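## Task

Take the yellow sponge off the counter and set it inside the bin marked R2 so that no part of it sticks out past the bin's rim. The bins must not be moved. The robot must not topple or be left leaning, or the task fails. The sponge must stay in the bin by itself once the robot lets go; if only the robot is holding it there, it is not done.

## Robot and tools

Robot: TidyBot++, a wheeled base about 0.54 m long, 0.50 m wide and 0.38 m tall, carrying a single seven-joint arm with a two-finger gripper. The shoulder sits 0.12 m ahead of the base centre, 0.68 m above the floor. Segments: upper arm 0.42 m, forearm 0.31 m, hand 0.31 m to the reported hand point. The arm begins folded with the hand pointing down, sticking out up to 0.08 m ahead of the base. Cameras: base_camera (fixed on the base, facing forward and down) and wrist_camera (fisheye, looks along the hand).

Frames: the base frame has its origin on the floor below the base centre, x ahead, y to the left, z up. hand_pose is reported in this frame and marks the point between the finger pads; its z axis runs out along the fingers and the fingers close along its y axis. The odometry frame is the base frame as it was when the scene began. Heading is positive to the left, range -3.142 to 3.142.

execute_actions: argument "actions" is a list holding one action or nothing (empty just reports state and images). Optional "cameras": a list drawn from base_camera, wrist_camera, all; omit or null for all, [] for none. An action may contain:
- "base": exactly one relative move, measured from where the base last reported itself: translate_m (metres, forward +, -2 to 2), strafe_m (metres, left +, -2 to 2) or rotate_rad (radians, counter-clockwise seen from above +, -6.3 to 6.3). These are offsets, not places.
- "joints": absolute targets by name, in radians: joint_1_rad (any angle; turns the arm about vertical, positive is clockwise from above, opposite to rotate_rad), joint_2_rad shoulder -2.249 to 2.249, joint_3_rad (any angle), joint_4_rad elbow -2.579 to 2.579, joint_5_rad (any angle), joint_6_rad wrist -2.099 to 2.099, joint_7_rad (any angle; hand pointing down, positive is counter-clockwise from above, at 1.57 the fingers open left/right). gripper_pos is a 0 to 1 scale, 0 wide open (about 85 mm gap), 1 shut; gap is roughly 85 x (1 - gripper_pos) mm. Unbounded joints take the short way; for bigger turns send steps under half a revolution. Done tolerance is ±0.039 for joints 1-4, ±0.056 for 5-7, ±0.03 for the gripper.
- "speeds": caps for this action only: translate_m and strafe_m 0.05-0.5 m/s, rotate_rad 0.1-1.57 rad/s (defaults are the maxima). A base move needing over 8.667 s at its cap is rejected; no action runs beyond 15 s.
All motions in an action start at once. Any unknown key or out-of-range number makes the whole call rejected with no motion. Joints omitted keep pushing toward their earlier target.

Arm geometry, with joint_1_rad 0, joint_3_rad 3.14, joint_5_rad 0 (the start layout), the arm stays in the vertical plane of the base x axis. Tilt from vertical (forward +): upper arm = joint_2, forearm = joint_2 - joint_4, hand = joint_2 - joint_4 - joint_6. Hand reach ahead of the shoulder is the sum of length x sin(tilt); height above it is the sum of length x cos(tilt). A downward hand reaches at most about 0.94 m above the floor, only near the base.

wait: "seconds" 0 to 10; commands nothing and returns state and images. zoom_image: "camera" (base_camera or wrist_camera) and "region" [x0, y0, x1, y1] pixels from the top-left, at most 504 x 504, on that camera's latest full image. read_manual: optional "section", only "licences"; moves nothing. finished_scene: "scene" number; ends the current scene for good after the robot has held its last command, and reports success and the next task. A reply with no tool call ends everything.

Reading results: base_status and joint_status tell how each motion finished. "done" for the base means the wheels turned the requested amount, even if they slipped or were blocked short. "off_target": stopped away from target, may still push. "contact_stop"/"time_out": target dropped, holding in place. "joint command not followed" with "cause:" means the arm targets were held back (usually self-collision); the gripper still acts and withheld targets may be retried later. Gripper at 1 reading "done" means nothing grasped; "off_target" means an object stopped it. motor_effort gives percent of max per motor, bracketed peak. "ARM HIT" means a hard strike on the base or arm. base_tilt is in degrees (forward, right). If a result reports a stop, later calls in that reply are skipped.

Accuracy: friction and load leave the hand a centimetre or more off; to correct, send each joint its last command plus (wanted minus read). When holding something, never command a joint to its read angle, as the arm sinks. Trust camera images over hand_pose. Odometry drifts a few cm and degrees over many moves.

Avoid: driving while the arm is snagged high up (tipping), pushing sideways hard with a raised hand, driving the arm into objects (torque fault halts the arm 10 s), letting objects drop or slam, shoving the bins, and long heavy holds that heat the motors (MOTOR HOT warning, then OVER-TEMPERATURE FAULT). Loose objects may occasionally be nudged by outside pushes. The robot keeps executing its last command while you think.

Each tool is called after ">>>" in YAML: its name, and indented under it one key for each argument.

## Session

>>> execute_actions:
  actions: []

Scene clock: 0.00 s.
base_odometry: x=+0.000 y=+0.000 heading=+0.000 (m, m, rad; odometry frame)
base_tilt: forward=-0.2 right=-0.3 (deg)
base_status: not commanded
joint_positions: joint_1_rad=-0.049 joint_2_rad=-0.361 joint_3_rad=+3.097 joint_4_rad=-2.555 joint_5_rad=+0.045 joint_6_rad=-0.886 joint_7_rad=+1.582 gripper_pos=+0.000
joint_status: not commanded
motor_effort: joint_1_rad=+0 joint_2_rad=-1 joint_3_rad=+1 joint_4_rad=+14 joint_5_rad=+1 joint_6_rad=+0 joint_7_rad=+1 (%)
hand_pose: x=+0.2447 y=+0.0003 z=+0.5814 quat_wxyz=(+0.025, +0.997, +0.065, +0.031) (m; base frame)
pictures: base_camera, wrist_camera
camera_calibration (this result's frames):
wrist_camera: T_world_to_cam=[[0.153429, -0.987959, 0.0199053, -0.0481821], [-0.983636, -0.154621, -0.0924801, 0.359322], [0.0944444, -0.00539044, -0.995516, 0.691369], [0, 0, 0, 1]] pos_world=[0.295539, 0.0116835, 0.722458]
Images, in order (width x height): base_camera 644x364, wrist_camera 644x476.

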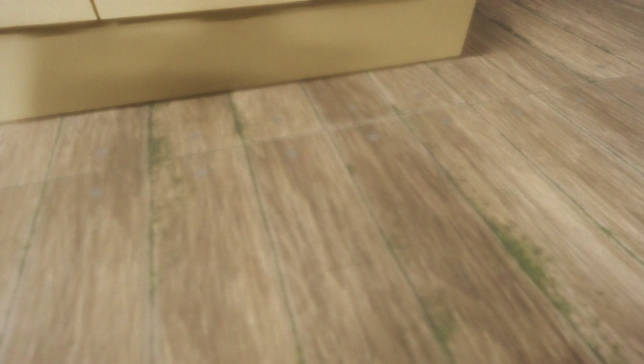

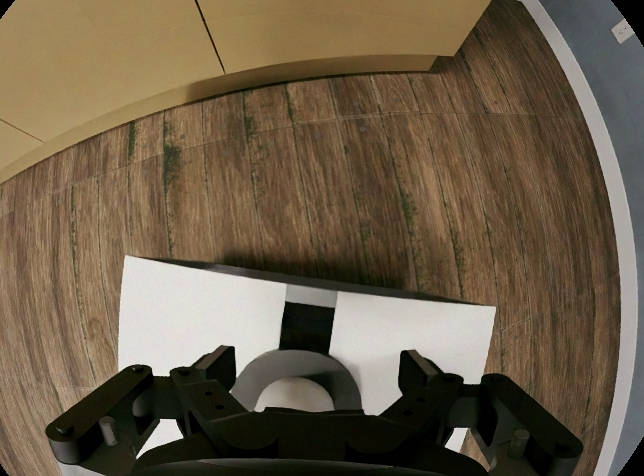

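>>> execute_actions:
  actions:
    - {"base": {"rotate_rad": 0.32}, "joints": {"joint_1_rad": -0.45, "joint_2_rad": -0.3, "joint_3_rad": 3.16, "joint_4_rad": -1.2, "joint_5_rad": -0.03, "joint_6_rad": -1.2}}

Scene clock: 14.67 s.
base_odometry: x=+0.000 y=+0.000 heading=+0.319 (m, m, rad; odometry frame)
base_tilt: forward=-0.2 right=-0.3 (deg)
base_status: done
joint_positions: joint_1_rad=-0.432 joint_2_rad=-0.321 joint_3_rad=+3.139 joint_4_rad=-1.217 joint_5_rad=+0.000 joint_6_rad=-1.167 joint_7_rad=+1.582 gripper_pos=+0.000
joint_status: all done
motor_effort: joint_1_rad=+0(1) joint_2_rad=-6(9) joint_3_rad=+1(2) joint_4_rad=+17(20) joint_5_rad=+1(1) joint_6_rad=+6(7) joint_7_rad=+0(1) (%)
hand_pose: x=+0.4692 y=+0.1642 z=+1.1302 quat_wxyz=(-0.108, +0.837, +0.190, +0.502) (m; base frame)
pictures: base_camera, wrist_camera
camera_calibration (this result's frames):
wrist_camera: T_world_to_cam=[[0.462748, -0.886359, 0.0152583, -0.0881557], [-0.386535, -0.217231, -0.896326, 1.29484], [0.797781, 0.408875, -0.443132, 0.195045], [0, 0, 0, 1]] pos_world=[0.385692, 0.123393, 1.24837]
Images, in order (width x height): base_camera 644x364, wrist_camera 644x476.

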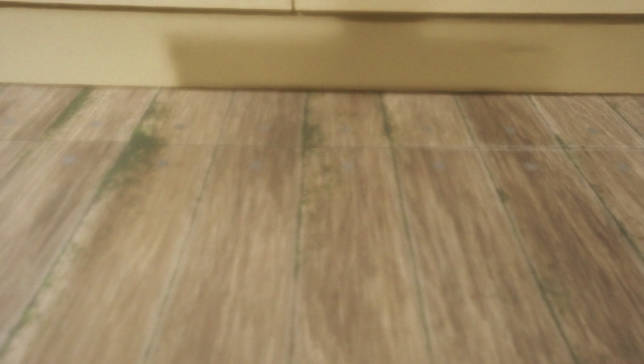

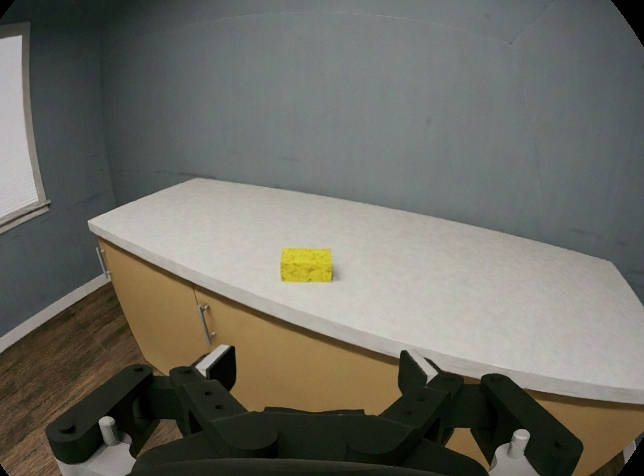

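>>> zoom_image:
  camera: "wrist_camera"
  region: [260, 230, 360, 300]

Region (260, 230, 360, 300) of wrist_camera's 644x476 image, scaled by 5.040; it fills the top 353 rows of this view, and the rest is white.

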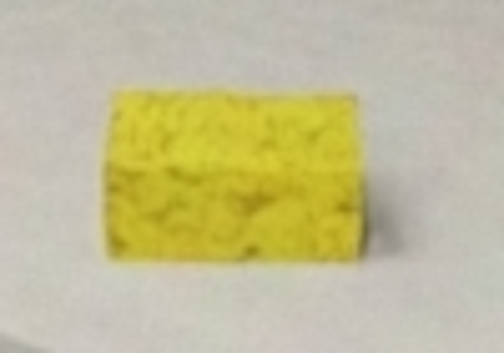

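>>> execute_actions:
  actions:
    - {"base": {"strafe_m": 0.75}, "joints": {"joint_1_rad": 2.62, "joint_6_rad": -0.95}}

Scene clock: 138.53 s.
base_odometry: x=-0.237 y=+0.712 heading=+0.320 (m, m, rad; odometry frame)
base_tilt: forward=-0.3 right=-0.2 (deg)
base_status: done
joint_positions: joint_1_rad=+2.605 joint_2_rad=-0.312 joint_3_rad=+3.146 joint_4_rad=-1.217 joint_5_rad=-0.003 joint_6_rad=-0.983 joint_7_rad=+1.582 gripper_pos=+0.000
joint_status: all done
motor_effort: joint_1_rad=+0(0) joint_2_rad=-7(9) joint_3_rad=+1(2) joint_4_rad=+17(18) joint_5_rad=+1(0) joint_6_rad=+7(7) joint_7_rad=+1(1) (%)
hand_pose: x=-0.2368 y=-0.2115 z=+1.1796 quat_wxyz=(+0.566, +0.217, -0.780, +0.153) (m; base frame)
pictures: base_camera, wrist_camera
camera_calibration (this result's frames):
wrist_camera: T_world_to_cam=[[-0.54665, 0.837154, 0.0186498, 0.0262421], [0.224093, 0.167717, -0.960028, 1.28576], [-0.806819, -0.52062, -0.279283, 0.163972], [0, 0, 0, 1]] pos_world=[-0.141489, -0.152245, 1.27967]
Images, in order (width x height): base_camera 644x364, wrist_camera 644x476.

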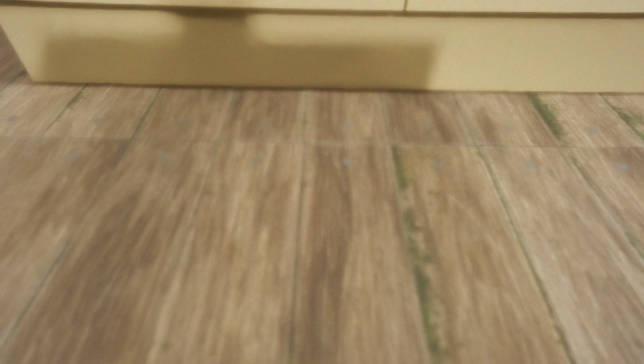

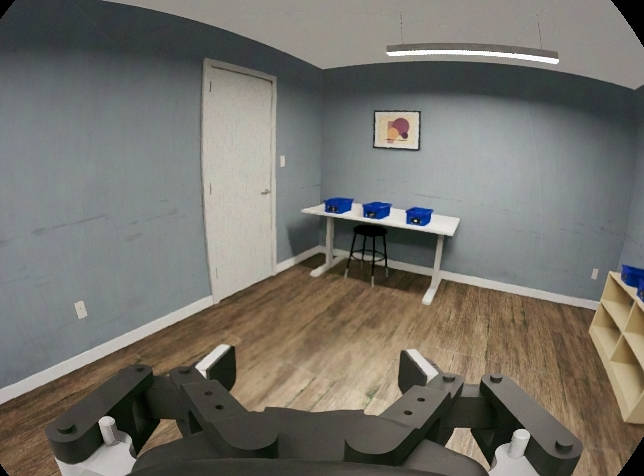

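>>> zoom_image:
  camera: "wrist_camera"
  region: [315, 190, 445, 235]

Region (315, 190, 445, 235) of wrist_camera's 644x476 image, scaled by 3.877; it fills the top 174 rows of this view, and the rest is white.

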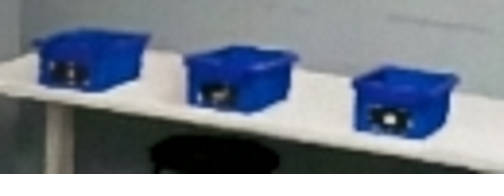

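>>> execute_actions:
  actions:
    - {"base": {"translate_m": 0.42}, "joints": {"joint_1_rad": 0.81, "joint_2_rad": 0.13, "joint_4_rad": -0.763, "joint_5_rad": 0.16, "joint_6_rad": -1.78, "joint_7_rad": 1.325}}

Scene clock: 167.43 s.
base_odometry: x=+0.162 y=+0.844 heading=+0.321 (m, m, rad; odometry frame)
base_tilt: forward=-0.3 right=-0.3 (deg)
base_status: done
joint_positions: joint_1_rad=+0.824 joint_2_rad=+0.112 joint_3_rad=+3.148 joint_4_rad=-0.785 joint_5_rad=+0.130 joint_6_rad=-1.748 joint_7_rad=+1.355 gripper_pos=+0.000
joint_status: all done
motor_effort: joint_1_rad=+0(1) joint_2_rad=-19(20) joint_3_rad=+1(1) joint_4_rad=+15(17) joint_5_rad=+2(2) joint_6_rad=+3(7) joint_7_rad=+1(0) (%)
hand_pose: x=+0.3871 y=-0.3501 z=+1.0243 quat_wxyz=(+0.131, +0.825, -0.506, +0.216) (m; base frame)
pictures: base_camera, wrist_camera
camera_calibration (this result's frames):
wrist_camera: T_world_to_cam=[[-0.873611, -0.486186, -0.0206773, 0.18978], [-0.406667, 0.752742, -0.517688, 1.01601], [0.267257, -0.443849, -0.85532, 0.752954], [0, 0, 0, 1]] pos_world=[0.377741, -0.338331, 1.17392]
Images, in order (width x height): base_camera 644x364, wrist_camera 644x476.

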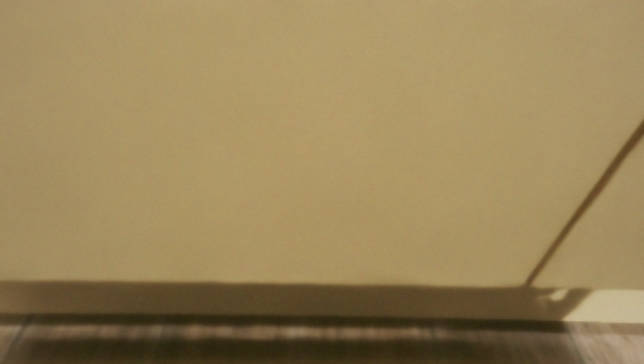

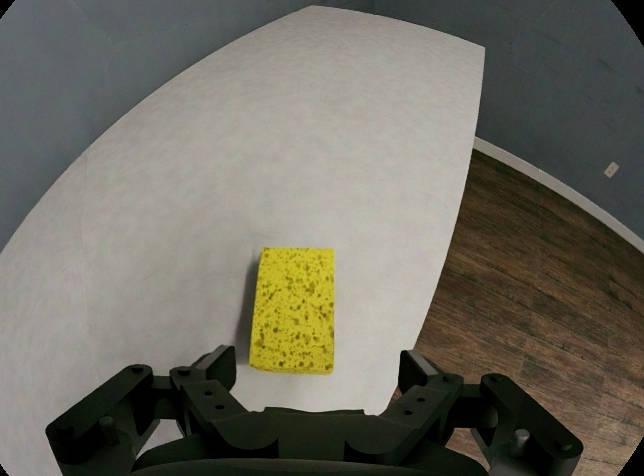

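>>> zoom_image:
  camera: "wrist_camera"
  region: [210, 230, 430, 410]

Region (210, 230, 430, 410) of wrist_camera's 644x476 image, scaled by 2.291; it fills the top 412 rows of this view, and the rest is white.

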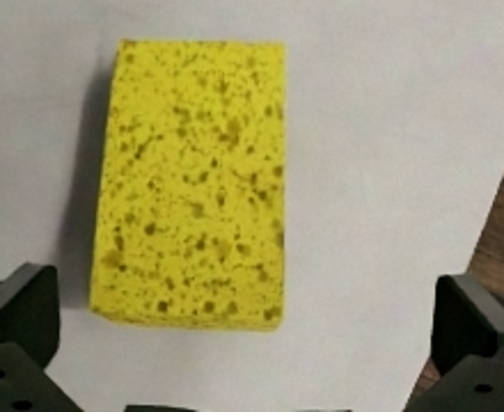

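>>> execute_actions:
  actions:
    - {"joints": {"joint_1_rad": 0.798, "joint_2_rad": 0.172, "joint_4_rad": -1.025, "joint_6_rad": -1.452, "joint_7_rad": 1.285}}
  cameras: ["wrist_camera"]

Scene clock: 223.97 s.
base_odometry: x=+0.162 y=+0.844 heading=+0.321 (m, m, rad; odometry frame)
base_tilt: forward=-0.3 right=-0.3 (deg)
base_status: not commanded
joint_positions: joint_1_rad=+0.817 joint_2_rad=+0.168 joint_3_rad=+3.148 joint_4_rad=-1.011 joint_5_rad=+0.130 joint_6_rad=-1.482 joint_7_rad=+1.315 gripper_pos=+0.000
joint_status: all done
motor_effort: joint_1_rad=+0(1) joint_2_rad=-25(26) joint_3_rad=+0(1) joint_4_rad=+17(18) joint_5_rad=+2(2) joint_6_rad=+3(3) joint_7_rad=+1(0) (%)
hand_pose: x=+0.4331 y=-0.3959 z=+0.9434 quat_wxyz=(+0.129, +0.826, -0.506, +0.210) (m; base frame)
pictures: wrist_camera
camera_calibration (this result's frames):
wrist_camera: T_world_to_cam=[[-0.872956, -0.487455, -0.0183228, 0.203011], [-0.41184, 0.756629, -0.507839, 1.0218], [0.261412, -0.435775, -0.861257, 0.662498], [0, 0, 0, 1]] pos_world=[0.424851, -0.385463, 1.09321]
Images, in order (width x height): wrist_camera 644x476.

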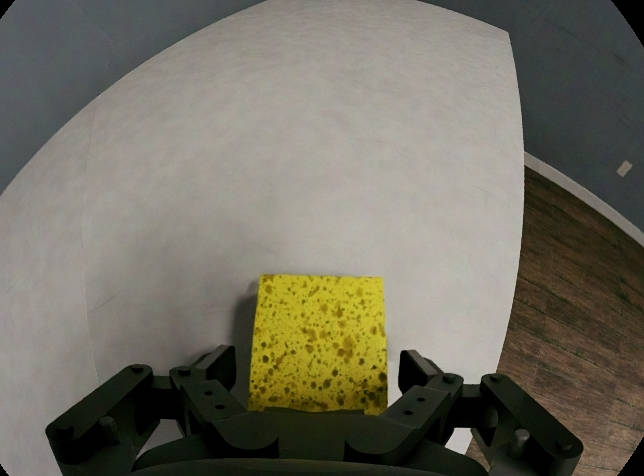

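The sponge is centred between the fingers, about as deep as in scene 1, so I'll close the gripper.

>>> execute_actions:
  actions:
    - {"joints": {"gripper_pos": 1.0}}
  cameras: ["wrist_camera"]

Scene clock: 227.93 s.
base_odometry: x=+0.162 y=+0.844 heading=+0.321 (m, m, rad; odometry frame)
base_tilt: forward=-0.3 right=-0.3 (deg)
base_status: not commanded
joint_positions: joint_1_rad=+0.816 joint_2_rad=+0.164 joint_3_rad=+3.148 joint_4_rad=-1.012 joint_5_rad=+0.131 joint_6_rad=-1.479 joint_7_rad=+1.315 gripper_pos=+0.385
joint_status: gripper_pos off_target (ended at +0.385, target +1.000)
motor_effort: joint_1_rad=+0(0) joint_2_rad=-23(24) joint_3_rad=+0(1) joint_4_rad=+16(18) joint_5_rad=+2(3) joint_6_rad=+3(4) joint_7_rad=+1(1) (%)
hand_pose: x=+0.4330 y=-0.3953 z=+0.9448 quat_wxyz=(+0.130, +0.826, -0.505, +0.212) (m; base frame)
pictures: wrist_camera
camera_calibration (this result's frames):
wrist_camera: T_world_to_cam=[[-0.872382, -0.48847, -0.018611, 0.202893], [-0.411482, 0.754374, -0.51147, 1.02444], [0.263877, -0.43854, -0.859099, 0.659782], [0, 0, 0, 1]] pos_world=[0.424439, -0.384366, 1.09457]
Images, in order (width x height): wrist_camera 644x476.

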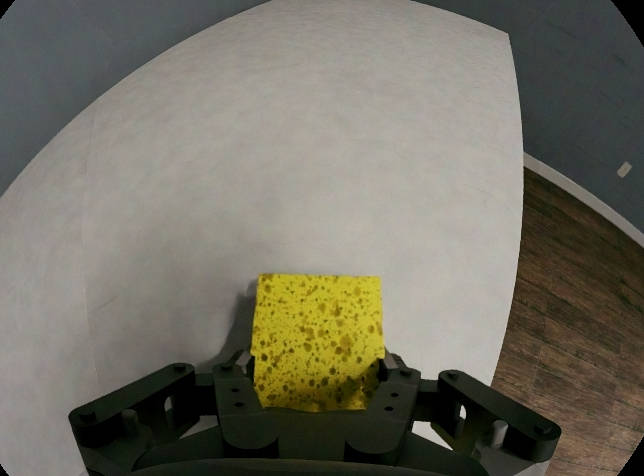

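>>> execute_actions:
  actions:
    - {"base": {"translate_m": -2.0}, "joints": {"joint_1_rad": -2.08, "joint_2_rad": 0.15, "joint_4_rad": -0.88, "joint_5_rad": -0.03, "joint_6_rad": -1.10, "joint_7_rad": 1.60, "gripper_pos": 1.0}}

Scene clock: 303.20 s.
base_odometry: x=-1.736 y=+0.213 heading=+0.321 (m, m, rad; odometry frame)
base_tilt: forward=-0.3 right=-0.3 (deg)
base_status: done
joint_positions: joint_1_rad=-2.072 joint_2_rad=+0.169 joint_3_rad=+3.150 joint_4_rad=-0.903 joint_5_rad=-0.005 joint_6_rad=-1.131 joint_7_rad=+1.570 gripper_pos=+0.385
joint_status: gripper_pos off_target (ended at +0.385, target +1.000); the others done
motor_effort: joint_1_rad=+0(3) joint_2_rad=-25(27) joint_3_rad=+0(2) joint_4_rad=+18(18) joint_5_rad=+1(2) joint_6_rad=+6(5) joint_7_rad=+1(0) (%)
hand_pose: x=-0.1665 y=+0.5254 z=+1.0633 quat_wxyz=(-0.389, +0.458, +0.765, +0.231) (m; base frame)
pictures: base_camera, wrist_camera
camera_calibration (this result's frames):
wrist_camera: T_world_to_cam=[[0.859701, 0.510778, -0.00439006, -0.119885], [0.284223, -0.485487, -0.826753, 1.24628], [-0.424418, 0.709513, -0.562549, 0.290474], [0, 0, 0, 1]] pos_world=[-0.127873, 0.460191, 1.19324]
Images, in order (width x height): base_camera 644x364, wrist_camera 644x476.

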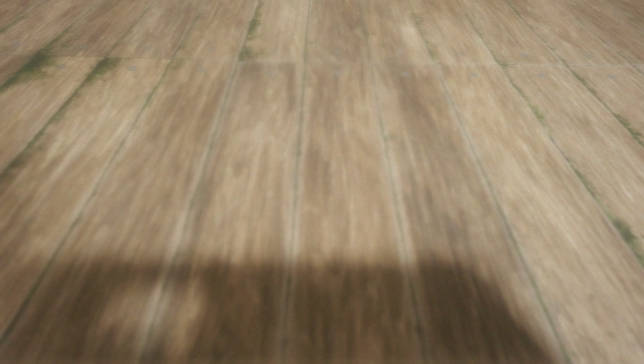

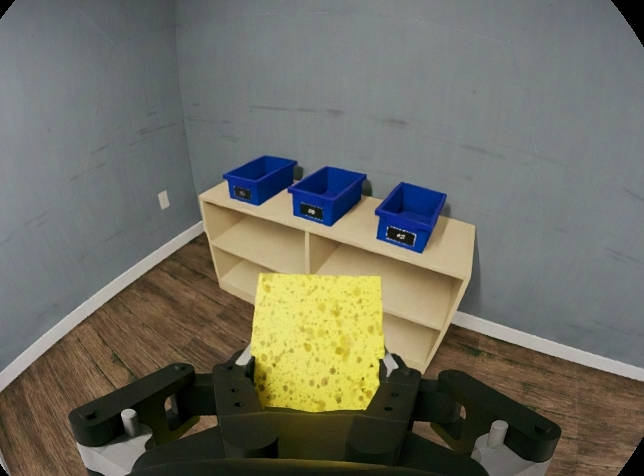

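>>> zoom_image:
  camera: "wrist_camera"
  region: [370, 215, 430, 260]

>>> zoom_image:
  camera: "wrist_camera"
  region: [285, 190, 345, 235]

>>> zoom_image:
  camera: "wrist_camera"
  region: [215, 170, 275, 215]

Region (370, 215, 430, 260) of wrist_camera's 644x476 image, scaled by 8.400; it fills the top 378 rows of this view, and the rest is white.

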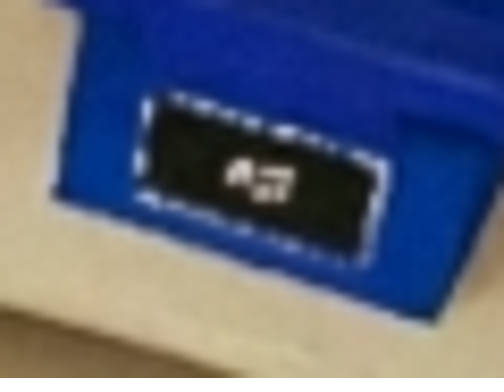

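Region (285, 190, 345, 235) of wrist_camera's 644x476 image, scaled by 8.400; it fills the top 378 rows of this view, and the rest is white.

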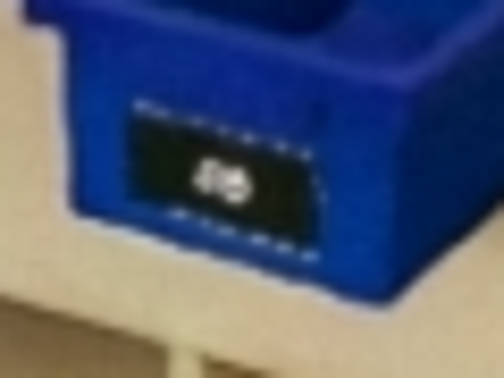

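Region (215, 170, 275, 215) of wrist_camera's 644x476 image, scaled by 8.400; it fills the top 378 rows of this view, and the rest is white.

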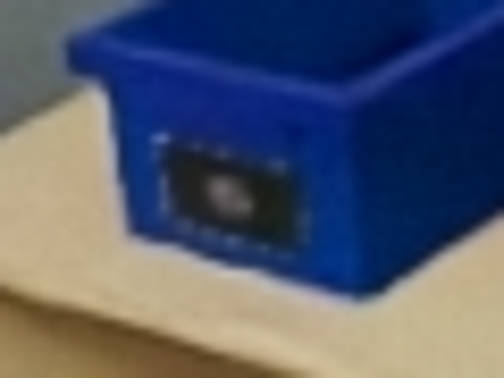

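>>> zoom_image:
  camera: "wrist_camera"
  region: [220, 170, 450, 260]

Region (220, 170, 450, 260) of wrist_camera's 644x476 image, scaled by 2.191; it fills the top 197 rows of this view, and the rest is white.

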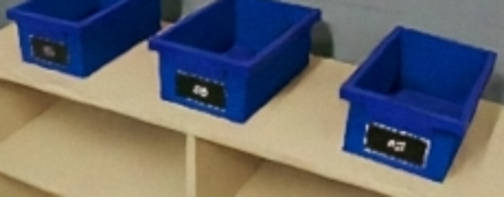

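>>> execute_actions:
  actions:
    - {"base": {"translate_m": -0.65}, "joints": {"joint_1_rad": -1.63, "joint_2_rad": 0.45, "joint_4_rad": -1.31, "joint_6_rad": -0.39, "gripper_pos": 1.0}}

Scene clock: 336.53 s.
base_odometry: x=-2.353 y=+0.008 heading=+0.321 (m, m, rad; odometry frame)
base_tilt: forward=-0.2 right=-0.3 (deg)
base_status: done
joint_positions: joint_1_rad=-1.640 joint_2_rad=+0.457 joint_3_rad=+3.157 joint_4_rad=-1.304 joint_5_rad=-0.005 joint_6_rad=-0.422 joint_7_rad=+1.570 gripper_pos=+0.385
joint_status: gripper_pos off_target (ended at +0.385, target +1.000); the others done
motor_effort: joint_1_rad=+0(4) joint_2_rad=-37(44) joint_3_rad=+0(3) joint_4_rad=+20(22) joint_5_rad=+1(0) joint_6_rad=+6(7) joint_7_rad=+0(1) (%)
hand_pose: x=+0.0749 y=+0.7480 z=+0.8209 quat_wxyz=(-0.334, +0.610, +0.644, +0.318) (m; base frame)
pictures: base_camera, wrist_camera
camera_calibration (this result's frames):
wrist_camera: T_world_to_cam=[[0.995424, 0.095547, 0.00119307, -0.146321], [0.0532441, -0.544252, -0.837231, 1.15511], [-0.0793456, 0.833463, -0.546849, -0.0328315], [0, 0, 0, 1]] pos_world=[0.0815431, 0.670016, 0.949316]
Images, in order (width x height): base_camera 644x364, wrist_camera 644x476.

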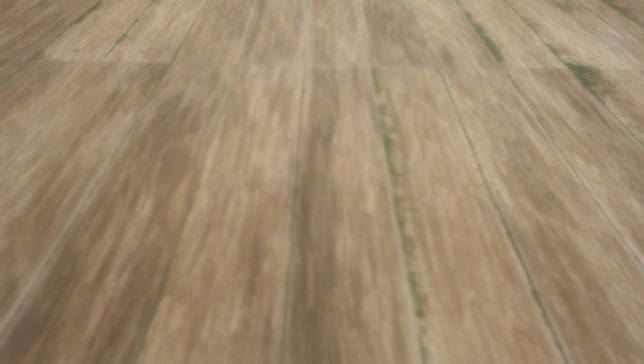

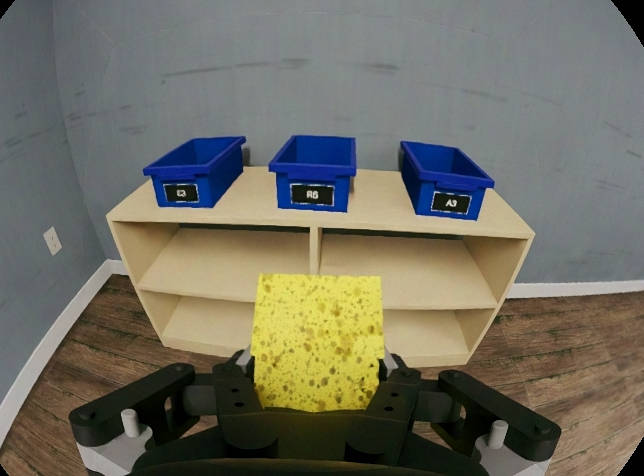

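>>> zoom_image:
  camera: "wrist_camera"
  region: [140, 170, 500, 230]

Region (140, 170, 500, 230) of wrist_camera's 644x476 image, scaled by 1.400.

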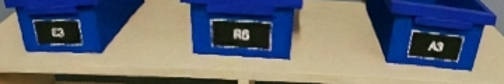

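>>> execute_actions:
  actions:
    - {"base": {"strafe_m": -0.71}, "joints": {"joint_1_rad": -3.4, "joint_2_rad": -0.5, "joint_4_rad": -1.8, "joint_6_rad": -1.08, "gripper_pos": 1.0}}

Scene clock: 375.30 s.
base_odometry: x=-2.129 y=-0.666 heading=+0.320 (m, m, rad; odometry frame)
base_tilt: forward=-0.2 right=-0.3 (deg)
base_status: done
joint_positions: joint_1_rad=-3.384 joint_2_rad=-0.485 joint_3_rad=+3.153 joint_4_rad=-1.779 joint_5_rad=-0.009 joint_6_rad=-1.050 joint_7_rad=+1.570 gripper_pos=+0.385
joint_status: gripper_pos off_target (ended at +0.385, target +1.000); the others done
motor_effort: joint_1_rad=+0(4) joint_2_rad=-3(42) joint_3_rad=+1(5) joint_4_rad=+19(22) joint_5_rad=+1(2) joint_6_rad=+6(6) joint_7_rad=+1(0) (%)
hand_pose: x=-0.2008 y=-0.0783 z=+0.9227 quat_wxyz=(-0.385, -0.105, +0.916, -0.052) (m; base frame)
pictures: base_camera, wrist_camera
camera_calibration (this result's frames):
wrist_camera: T_world_to_cam=[[-0.272113, 0.962028, -0.0213598, 0.0410184], [0.652021, 0.16801, -0.739352, 0.891022], [-0.707689, -0.215114, -0.67298, 0.597767], [0, 0, 0, 1]] pos_world=[-0.14677, -0.0605736, 1.06194]
Images, in order (width x height): base_camera 644x364, wrist_camera 644x476.

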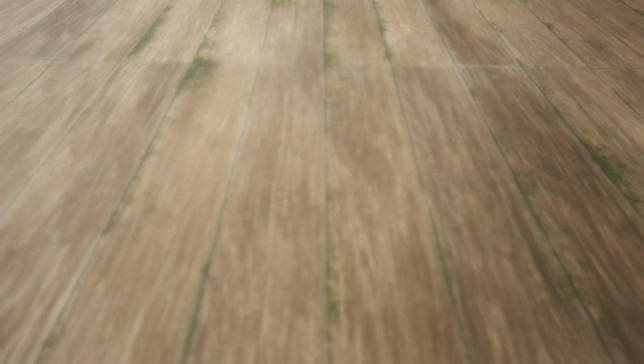

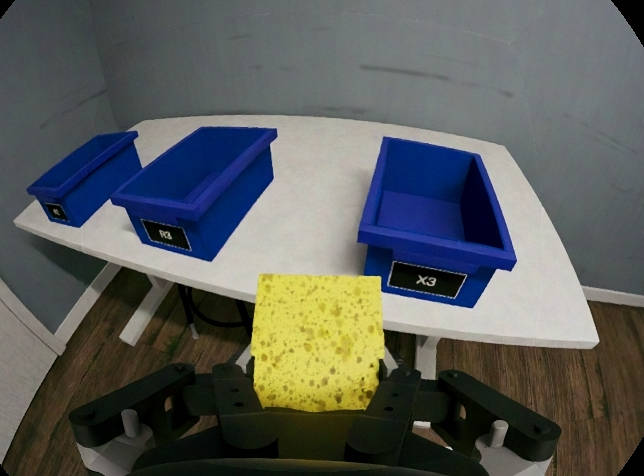

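>>> zoom_image:
  camera: "wrist_camera"
  region: [10, 120, 290, 275]

Region (10, 120, 290, 275) of wrist_camera's 644x476 image, scaled by 1.800; it fills the top 279 rows of this view, and the rest is white.

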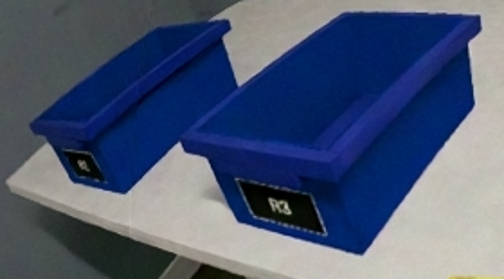

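>>> zoom_image:
  camera: "wrist_camera"
  region: [340, 125, 610, 355]

>>> zoom_image:
  camera: "wrist_camera"
  region: [10, 120, 150, 240]

Region (340, 125, 610, 355) of wrist_camera's 644x476 image, scaled by 1.867; it fills the top 429 rows of this view, and the rest is white.

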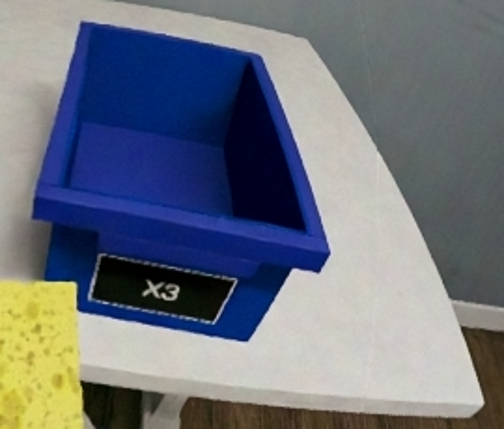

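Region (10, 120, 150, 240) of wrist_camera's 644x476 image, scaled by 3.600; it fills the top 432 rows of this view, and the rest is white.

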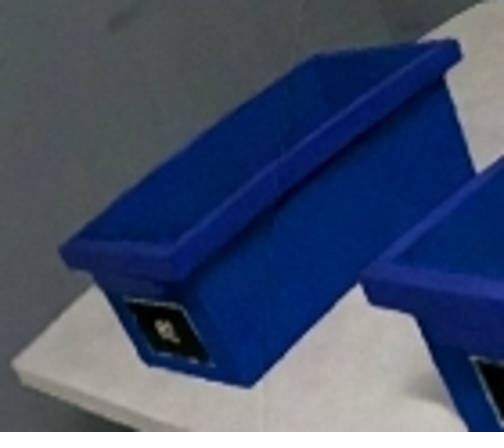

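>>> execute_actions:
  actions:
    - {"base": {"strafe_m": -0.855}, "joints": {"joint_1_rad": -3.128, "joint_2_rad": 0.25, "joint_4_rad": -1.075, "gripper_pos": 1.0}}

Scene clock: 426.93 s.
base_odometry: x=-1.860 y=-1.477 heading=+0.320 (m, m, rad; odometry frame)
base_tilt: forward=-0.3 right=-0.2 (deg)
base_status: done
joint_positions: joint_1_rad=-3.141 joint_2_rad=+0.246 joint_3_rad=+3.153 joint_4_rad=-1.098 joint_5_rad=-0.009 joint_6_rad=-1.052 joint_7_rad=+1.570 gripper_pos=+0.385
joint_status: gripper_pos off_target (ended at +0.385, target +1.000); the others done
motor_effort: joint_1_rad=+0(2) joint_2_rad=-29(29) joint_3_rad=+1(3) joint_4_rad=+19(21) joint_5_rad=+1(0) joint_6_rad=+5(6) joint_7_rad=+1(1) (%)
hand_pose: x=-0.5011 y=+0.0027 z=+0.9318 quat_wxyz=(-0.364, +0.006, +0.931, -0.001) (m; base frame)
pictures: base_camera, wrist_camera
camera_calibration (this result's frames):
wrist_camera: T_world_to_cam=[[-0.0308798, 0.9994, -0.0156629, -0.00288158], [0.710895, 0.0109445, -0.703213, 1.07627], [-0.70262, -0.0328498, -0.710806, 0.446057], [0, 0, 0, 1]] pos_world=[-0.451798, 0.00575346, 1.07386]
Images, in order (width x height): base_camera 644x364, wrist_camera 644x476.

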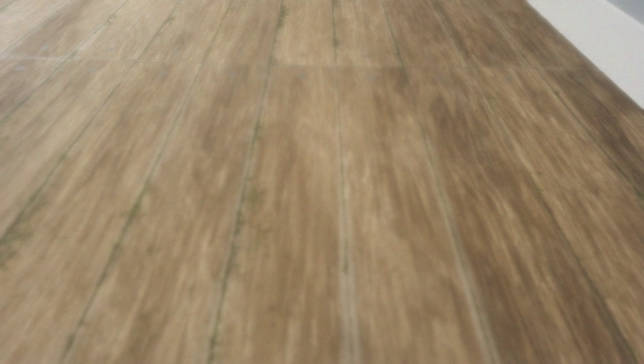

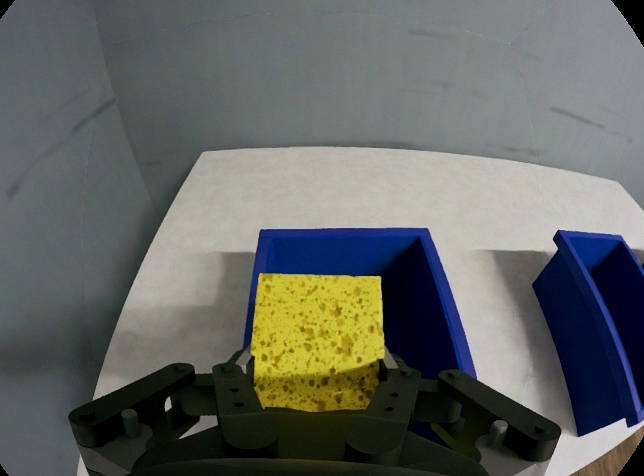

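>>> zoom_image:
  camera: "wrist_camera"
  region: [220, 210, 500, 400]

Region (220, 210, 500, 400) of wrist_camera's 644x476 image, scaled by 1.800; it fills the top 342 rows of this view, and the rest is white.

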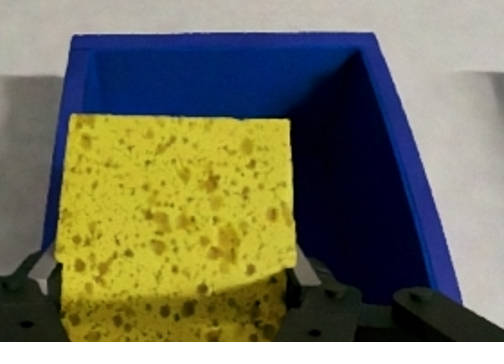

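>>> execute_actions:
  actions:
    - {"joints": {"joint_1_rad": -3.069, "joint_2_rad": 0.466, "gripper_pos": 1.0}}
  cameras: ["wrist_camera"]

Scene clock: 459.37 s.
base_odometry: x=-1.860 y=-1.477 heading=+0.320 (m, m, rad; odometry frame)
base_tilt: forward=-0.2 right=-0.3 (deg)
base_status: not commanded
joint_positions: joint_1_rad=-3.084 joint_2_rad=+0.473 joint_3_rad=+3.153 joint_4_rad=-1.090 joint_5_rad=-0.009 joint_6_rad=-1.052 joint_7_rad=+1.570 gripper_pos=+0.385
joint_status: gripper_pos off_target (ended at +0.385, target +1.000); the others done
motor_effort: joint_1_rad=+0(1) joint_2_rad=-37(41) joint_3_rad=+0(0) joint_4_rad=+18(20) joint_5_rad=+1(0) joint_6_rad=+4(5) joint_7_rad=+1(1) (%)
hand_pose: x=-0.5424 y=+0.0407 z=+0.7893 quat_wxyz=(-0.260, +0.034, +0.965, +0.007) (m; base frame)
pictures: wrist_camera
camera_calibration (this result's frames):
wrist_camera: T_world_to_cam=[[0.0306887, 0.999286, -0.0220256, -0.00602173], [0.846168, -0.0377031, -0.531581, 0.944868], [-0.532033, -0.00232375, -0.846721, 0.515574], [0, 0, 0, 1]] pos_world=[-0.52503, 0.04284, 0.938689]
Images, in order (width x height): wrist_camera 644x476.

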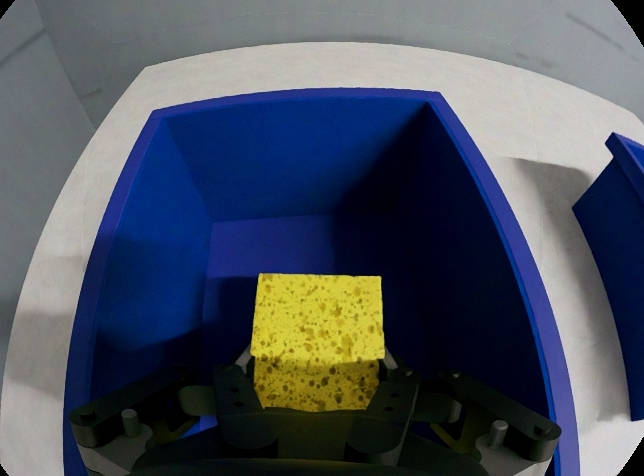

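>>> execute_actions:
  actions: []

Scene clock: 484.07 s.
base_odometry: x=-1.860 y=-1.477 heading=+0.320 (m, m, rad; odometry frame)
base_tilt: forward=-0.3 right=-0.3 (deg)
base_status: not commanded
joint_positions: joint_1_rad=-3.084 joint_2_rad=+0.473 joint_3_rad=+3.153 joint_4_rad=-1.090 joint_5_rad=-0.009 joint_6_rad=-1.052 joint_7_rad=+1.570 gripper_pos=+0.385
joint_status: gripper_pos off_target (ended at +0.385, target +1.000); the others done
motor_effort: joint_1_rad=+0(1) joint_2_rad=-36(41) joint_3_rad=+0(0) joint_4_rad=+19(20) joint_5_rad=+1(0) joint_6_rad=+4(5) joint_7_rad=+0(1) (%)
hand_pose: x=-0.5424 y=+0.0407 z=+0.7893 quat_wxyz=(-0.260, +0.034, +0.965, +0.007) (m; base frame)
pictures: base_camera, wrist_camera
camera_calibration (this result's frames):
wrist_camera: T_world_to_cam=[[0.0306886, 0.999286, -0.0220255, -0.0060217], [0.846168, -0.0377029, -0.531581, 0.944868], [-0.532032, -0.00232384, -0.846721, 0.515574], [0, 0, 0, 1]] pos_world=[-0.52503, 0.0428398, 0.938689]
Images, in order (width x height): base_camera 644x364, wrist_camera 644x476.

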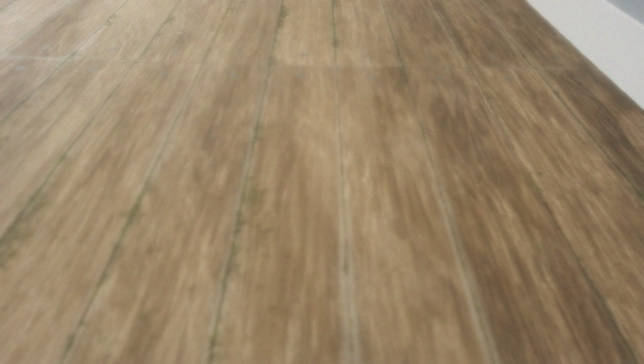

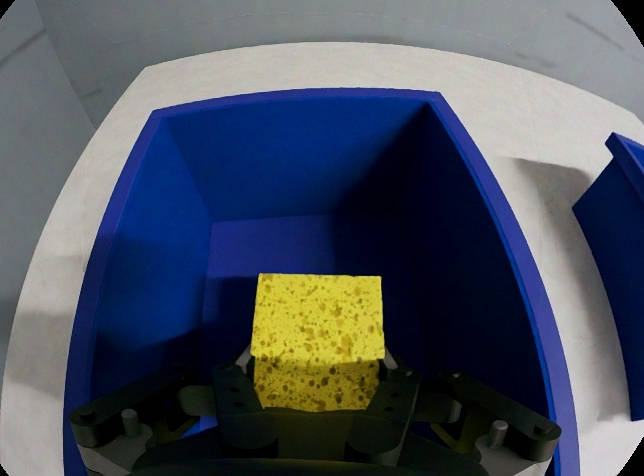

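>>> execute_actions:
  actions:
    - {"joints": {"joint_2_rad": 0.51, "gripper_pos": 1.0}}
  cameras: ["wrist_camera"]

Scene clock: 487.77 s.
base_odometry: x=-1.860 y=-1.477 heading=+0.320 (m, m, rad; odometry frame)
base_tilt: forward=-0.3 right=-0.3 (deg)
base_status: not commanded
joint_positions: joint_1_rad=-3.084 joint_2_rad=+0.501 joint_3_rad=+3.153 joint_4_rad=-1.090 joint_5_rad=-0.009 joint_6_rad=-1.052 joint_7_rad=+1.570 gripper_pos=+0.385
joint_status: gripper_pos off_target (ended at +0.385, target +1.000); the others done
motor_effort: joint_1_rad=+0(0) joint_2_rad=-37(39) joint_3_rad=+1(1) joint_4_rad=+18(19) joint_5_rad=+1(1) joint_6_rad=+4(3) joint_7_rad=+1(0) (%)
hand_pose: x=-0.5451 y=+0.0409 z=+0.7713 quat_wxyz=(-0.247, +0.034, +0.968, +0.007) (m; base frame)
pictures: wrist_camera
camera_calibration (this result's frames):
wrist_camera: T_world_to_cam=[[0.0312946, 0.999251, -0.0227542, -0.00559694], [0.860236, -0.0385187, -0.50844, 0.927416], [-0.508935, -0.00366261, -0.860797, 0.522423], [0, 0, 0, 1]] pos_world=[-0.531741, 0.043229, 0.921108]
Images, in order (width x height): wrist_camera 644x476.

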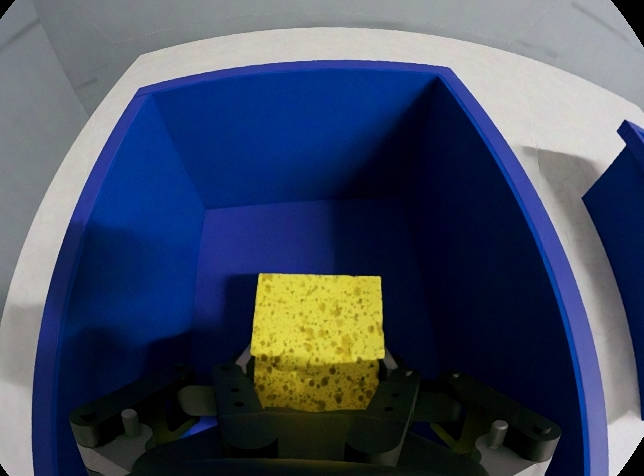

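>>> execute_actions:
  actions:
    - {"joints": {"joint_2_rad": 0.523, "gripper_pos": 1.0}}
  cameras: ["wrist_camera"]

Scene clock: 491.07 s.
base_odometry: x=-1.860 y=-1.477 heading=+0.320 (m, m, rad; odometry frame)
base_tilt: forward=-0.3 right=-0.3 (deg)
base_status: not commanded
joint_positions: joint_1_rad=-3.084 joint_2_rad=+0.508 joint_3_rad=+3.153 joint_4_rad=-1.090 joint_5_rad=-0.009 joint_6_rad=-1.052 joint_7_rad=+1.570 gripper_pos=+0.385
joint_status: gripper_pos off_target (ended at +0.385, target +1.000); the others done
motor_effort: joint_1_rad=+0(1) joint_2_rad=-36(37) joint_3_rad=+1(0) joint_4_rad=+19(19) joint_5_rad=+1(1) joint_6_rad=+4(4) joint_7_rad=+0(1) (%)
hand_pose: x=-0.5457 y=+0.0409 z=+0.7664 quat_wxyz=(-0.243, +0.034, +0.969, +0.007) (m; base frame)
pictures: wrist_camera
camera_calibration (this result's frames):
wrist_camera: T_world_to_cam=[[0.031464, 0.999241, -0.0229515, -0.00548259], [0.863983, -0.038736, -0.502028, 0.922598], [-0.502536, -0.0040339, -0.864547, 0.524218], [0, 0, 0, 1]] pos_world=[-0.533498, 0.0433309, 0.916255]
Images, in order (width x height): wrist_camera 644x476.

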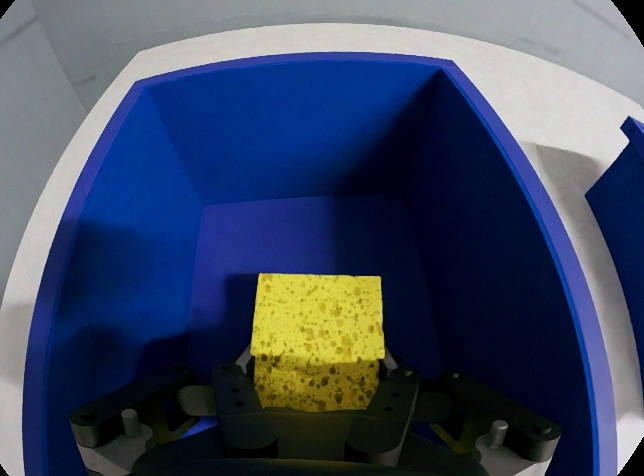

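>>> execute_actions:
  actions:
    - {"joints": {"gripper_pos": 0.2}}
  cameras: ["wrist_camera"]

Scene clock: 495.43 s.
base_odometry: x=-1.860 y=-1.477 heading=+0.320 (m, m, rad; odometry frame)
base_tilt: forward=-0.3 right=-0.3 (deg)
base_status: not commanded
joint_positions: joint_1_rad=-3.084 joint_2_rad=+0.508 joint_3_rad=+3.153 joint_4_rad=-1.090 joint_5_rad=-0.009 joint_6_rad=-1.052 joint_7_rad=+1.570 gripper_pos=+0.200
joint_status: all done
motor_effort: joint_1_rad=-1(0) joint_2_rad=-37(38) joint_3_rad=+1(0) joint_4_rad=+19(19) joint_5_rad=+1(1) joint_6_rad=+4(3) joint_7_rad=+1(1) (%)
hand_pose: x=-0.5457 y=+0.0409 z=+0.7664 quat_wxyz=(-0.243, +0.034, +0.969, +0.007) (m; base frame)
pictures: wrist_camera
camera_calibration (this result's frames):
wrist_camera: T_world_to_cam=[[0.0314639, 0.999241, -0.0229513, -0.00548263], [0.863983, -0.0387359, -0.502028, 0.922598], [-0.502536, -0.0040338, -0.864547, 0.524218], [0, 0, 0, 1]] pos_world=[-0.533498, 0.0433307, 0.916255]
Images, in order (width x height): wrist_camera 644x476.

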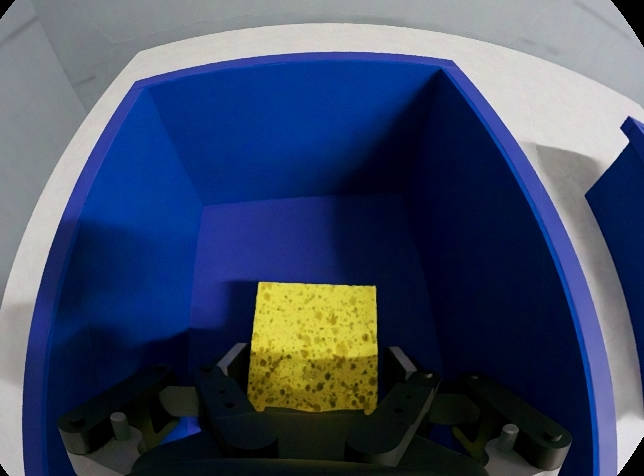

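Released; the sponge has settled on the bin floor. Now lifting out.

>>> execute_actions:
  actions:
    - {"joints": {"joint_2_rad": 0.24, "gripper_pos": 0.2}}
  cameras: ["wrist_camera"]

Scene clock: 500.40 s.
base_odometry: x=-1.860 y=-1.477 heading=+0.320 (m, m, rad; odometry frame)
base_tilt: forward=-0.2 right=-0.3 (deg)
base_status: not commanded
joint_positions: joint_1_rad=-3.084 joint_2_rad=+0.234 joint_3_rad=+3.153 joint_4_rad=-1.085 joint_5_rad=-0.009 joint_6_rad=-1.052 joint_7_rad=+1.570 gripper_pos=+0.200
joint_status: all done
motor_effort: joint_1_rad=+0(0) joint_2_rad=-28(39) joint_3_rad=+1(0) joint_4_rad=+19(20) joint_5_rad=+1(0) joint_6_rad=+5(5) joint_7_rad=+0(1) (%)
hand_pose: x=-0.4987 y=+0.0382 z=+0.9464 quat_wxyz=(-0.376, +0.033, +0.926, +0.010) (m; base frame)
pictures: wrist_camera
camera_calibration (this result's frames):
wrist_camera: T_world_to_cam=[[0.0261515, 0.99955, -0.0147109, -0.010569], [0.692145, -0.0287228, -0.721187, 1.09359], [-0.721285, 0.00867802, -0.692585, 0.431116], [0, 0, 0, 1]] pos_world=[-0.445688, 0.0382339, 1.08711]
Images, in order (width x height): wrist_camera 644x476.

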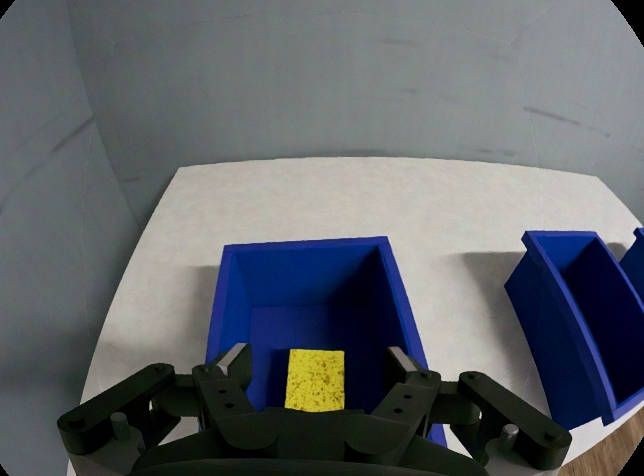

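>>> execute_actions:
  actions:
    - {"base": {"translate_m": 0.35}}
  cameras: ["wrist_camera"]

Scene clock: 511.73 s.
base_odometry: x=-1.528 y=-1.367 heading=+0.320 (m, m, rad; odometry frame)
base_tilt: forward=-0.3 right=-0.2 (deg)
base_status: done
joint_positions: joint_1_rad=-3.083 joint_2_rad=+0.232 joint_3_rad=+3.153 joint_4_rad=-1.085 joint_5_rad=-0.009 joint_6_rad=-1.053 joint_7_rad=+1.570 gripper_pos=+0.200
joint_status: not commanded
motor_effort: joint_1_rad=+0(0) joint_2_rad=-28(32) joint_3_rad=+0(0) joint_4_rad=+19(20) joint_5_rad=+1(1) joint_6_rad=+5(6) joint_7_rad=+1(1) (%)
hand_pose: x=-0.4980 y=+0.0383 z=+0.9469 quat_wxyz=(-0.376, +0.033, +0.926, +0.010) (m; base frame)
pictures: wrist_camera
camera_calibration (this result's frames):
wrist_camera: T_world_to_cam=[[0.0264156, 0.999543, -0.01473, -0.0105518], [0.692268, -0.0289211, -0.721061, 1.09341], [-0.721157, 0.00885017, -0.692715, 0.432154], [0, 0, 0, 1]] pos_world=[-0.445005, 0.0383451, 1.08762]
Images, in order (width x height): wrist_camera 644x476.

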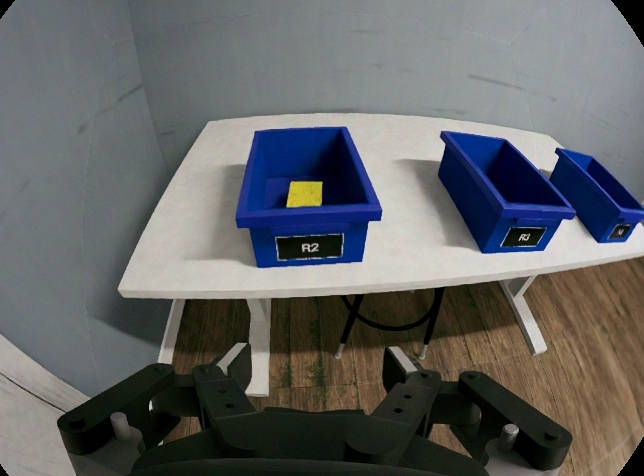

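The label clearly reads R2 and the sponge is lying inside that bin.

>>> finished_scene:
  scene: 2

The scene is finished: the task was done.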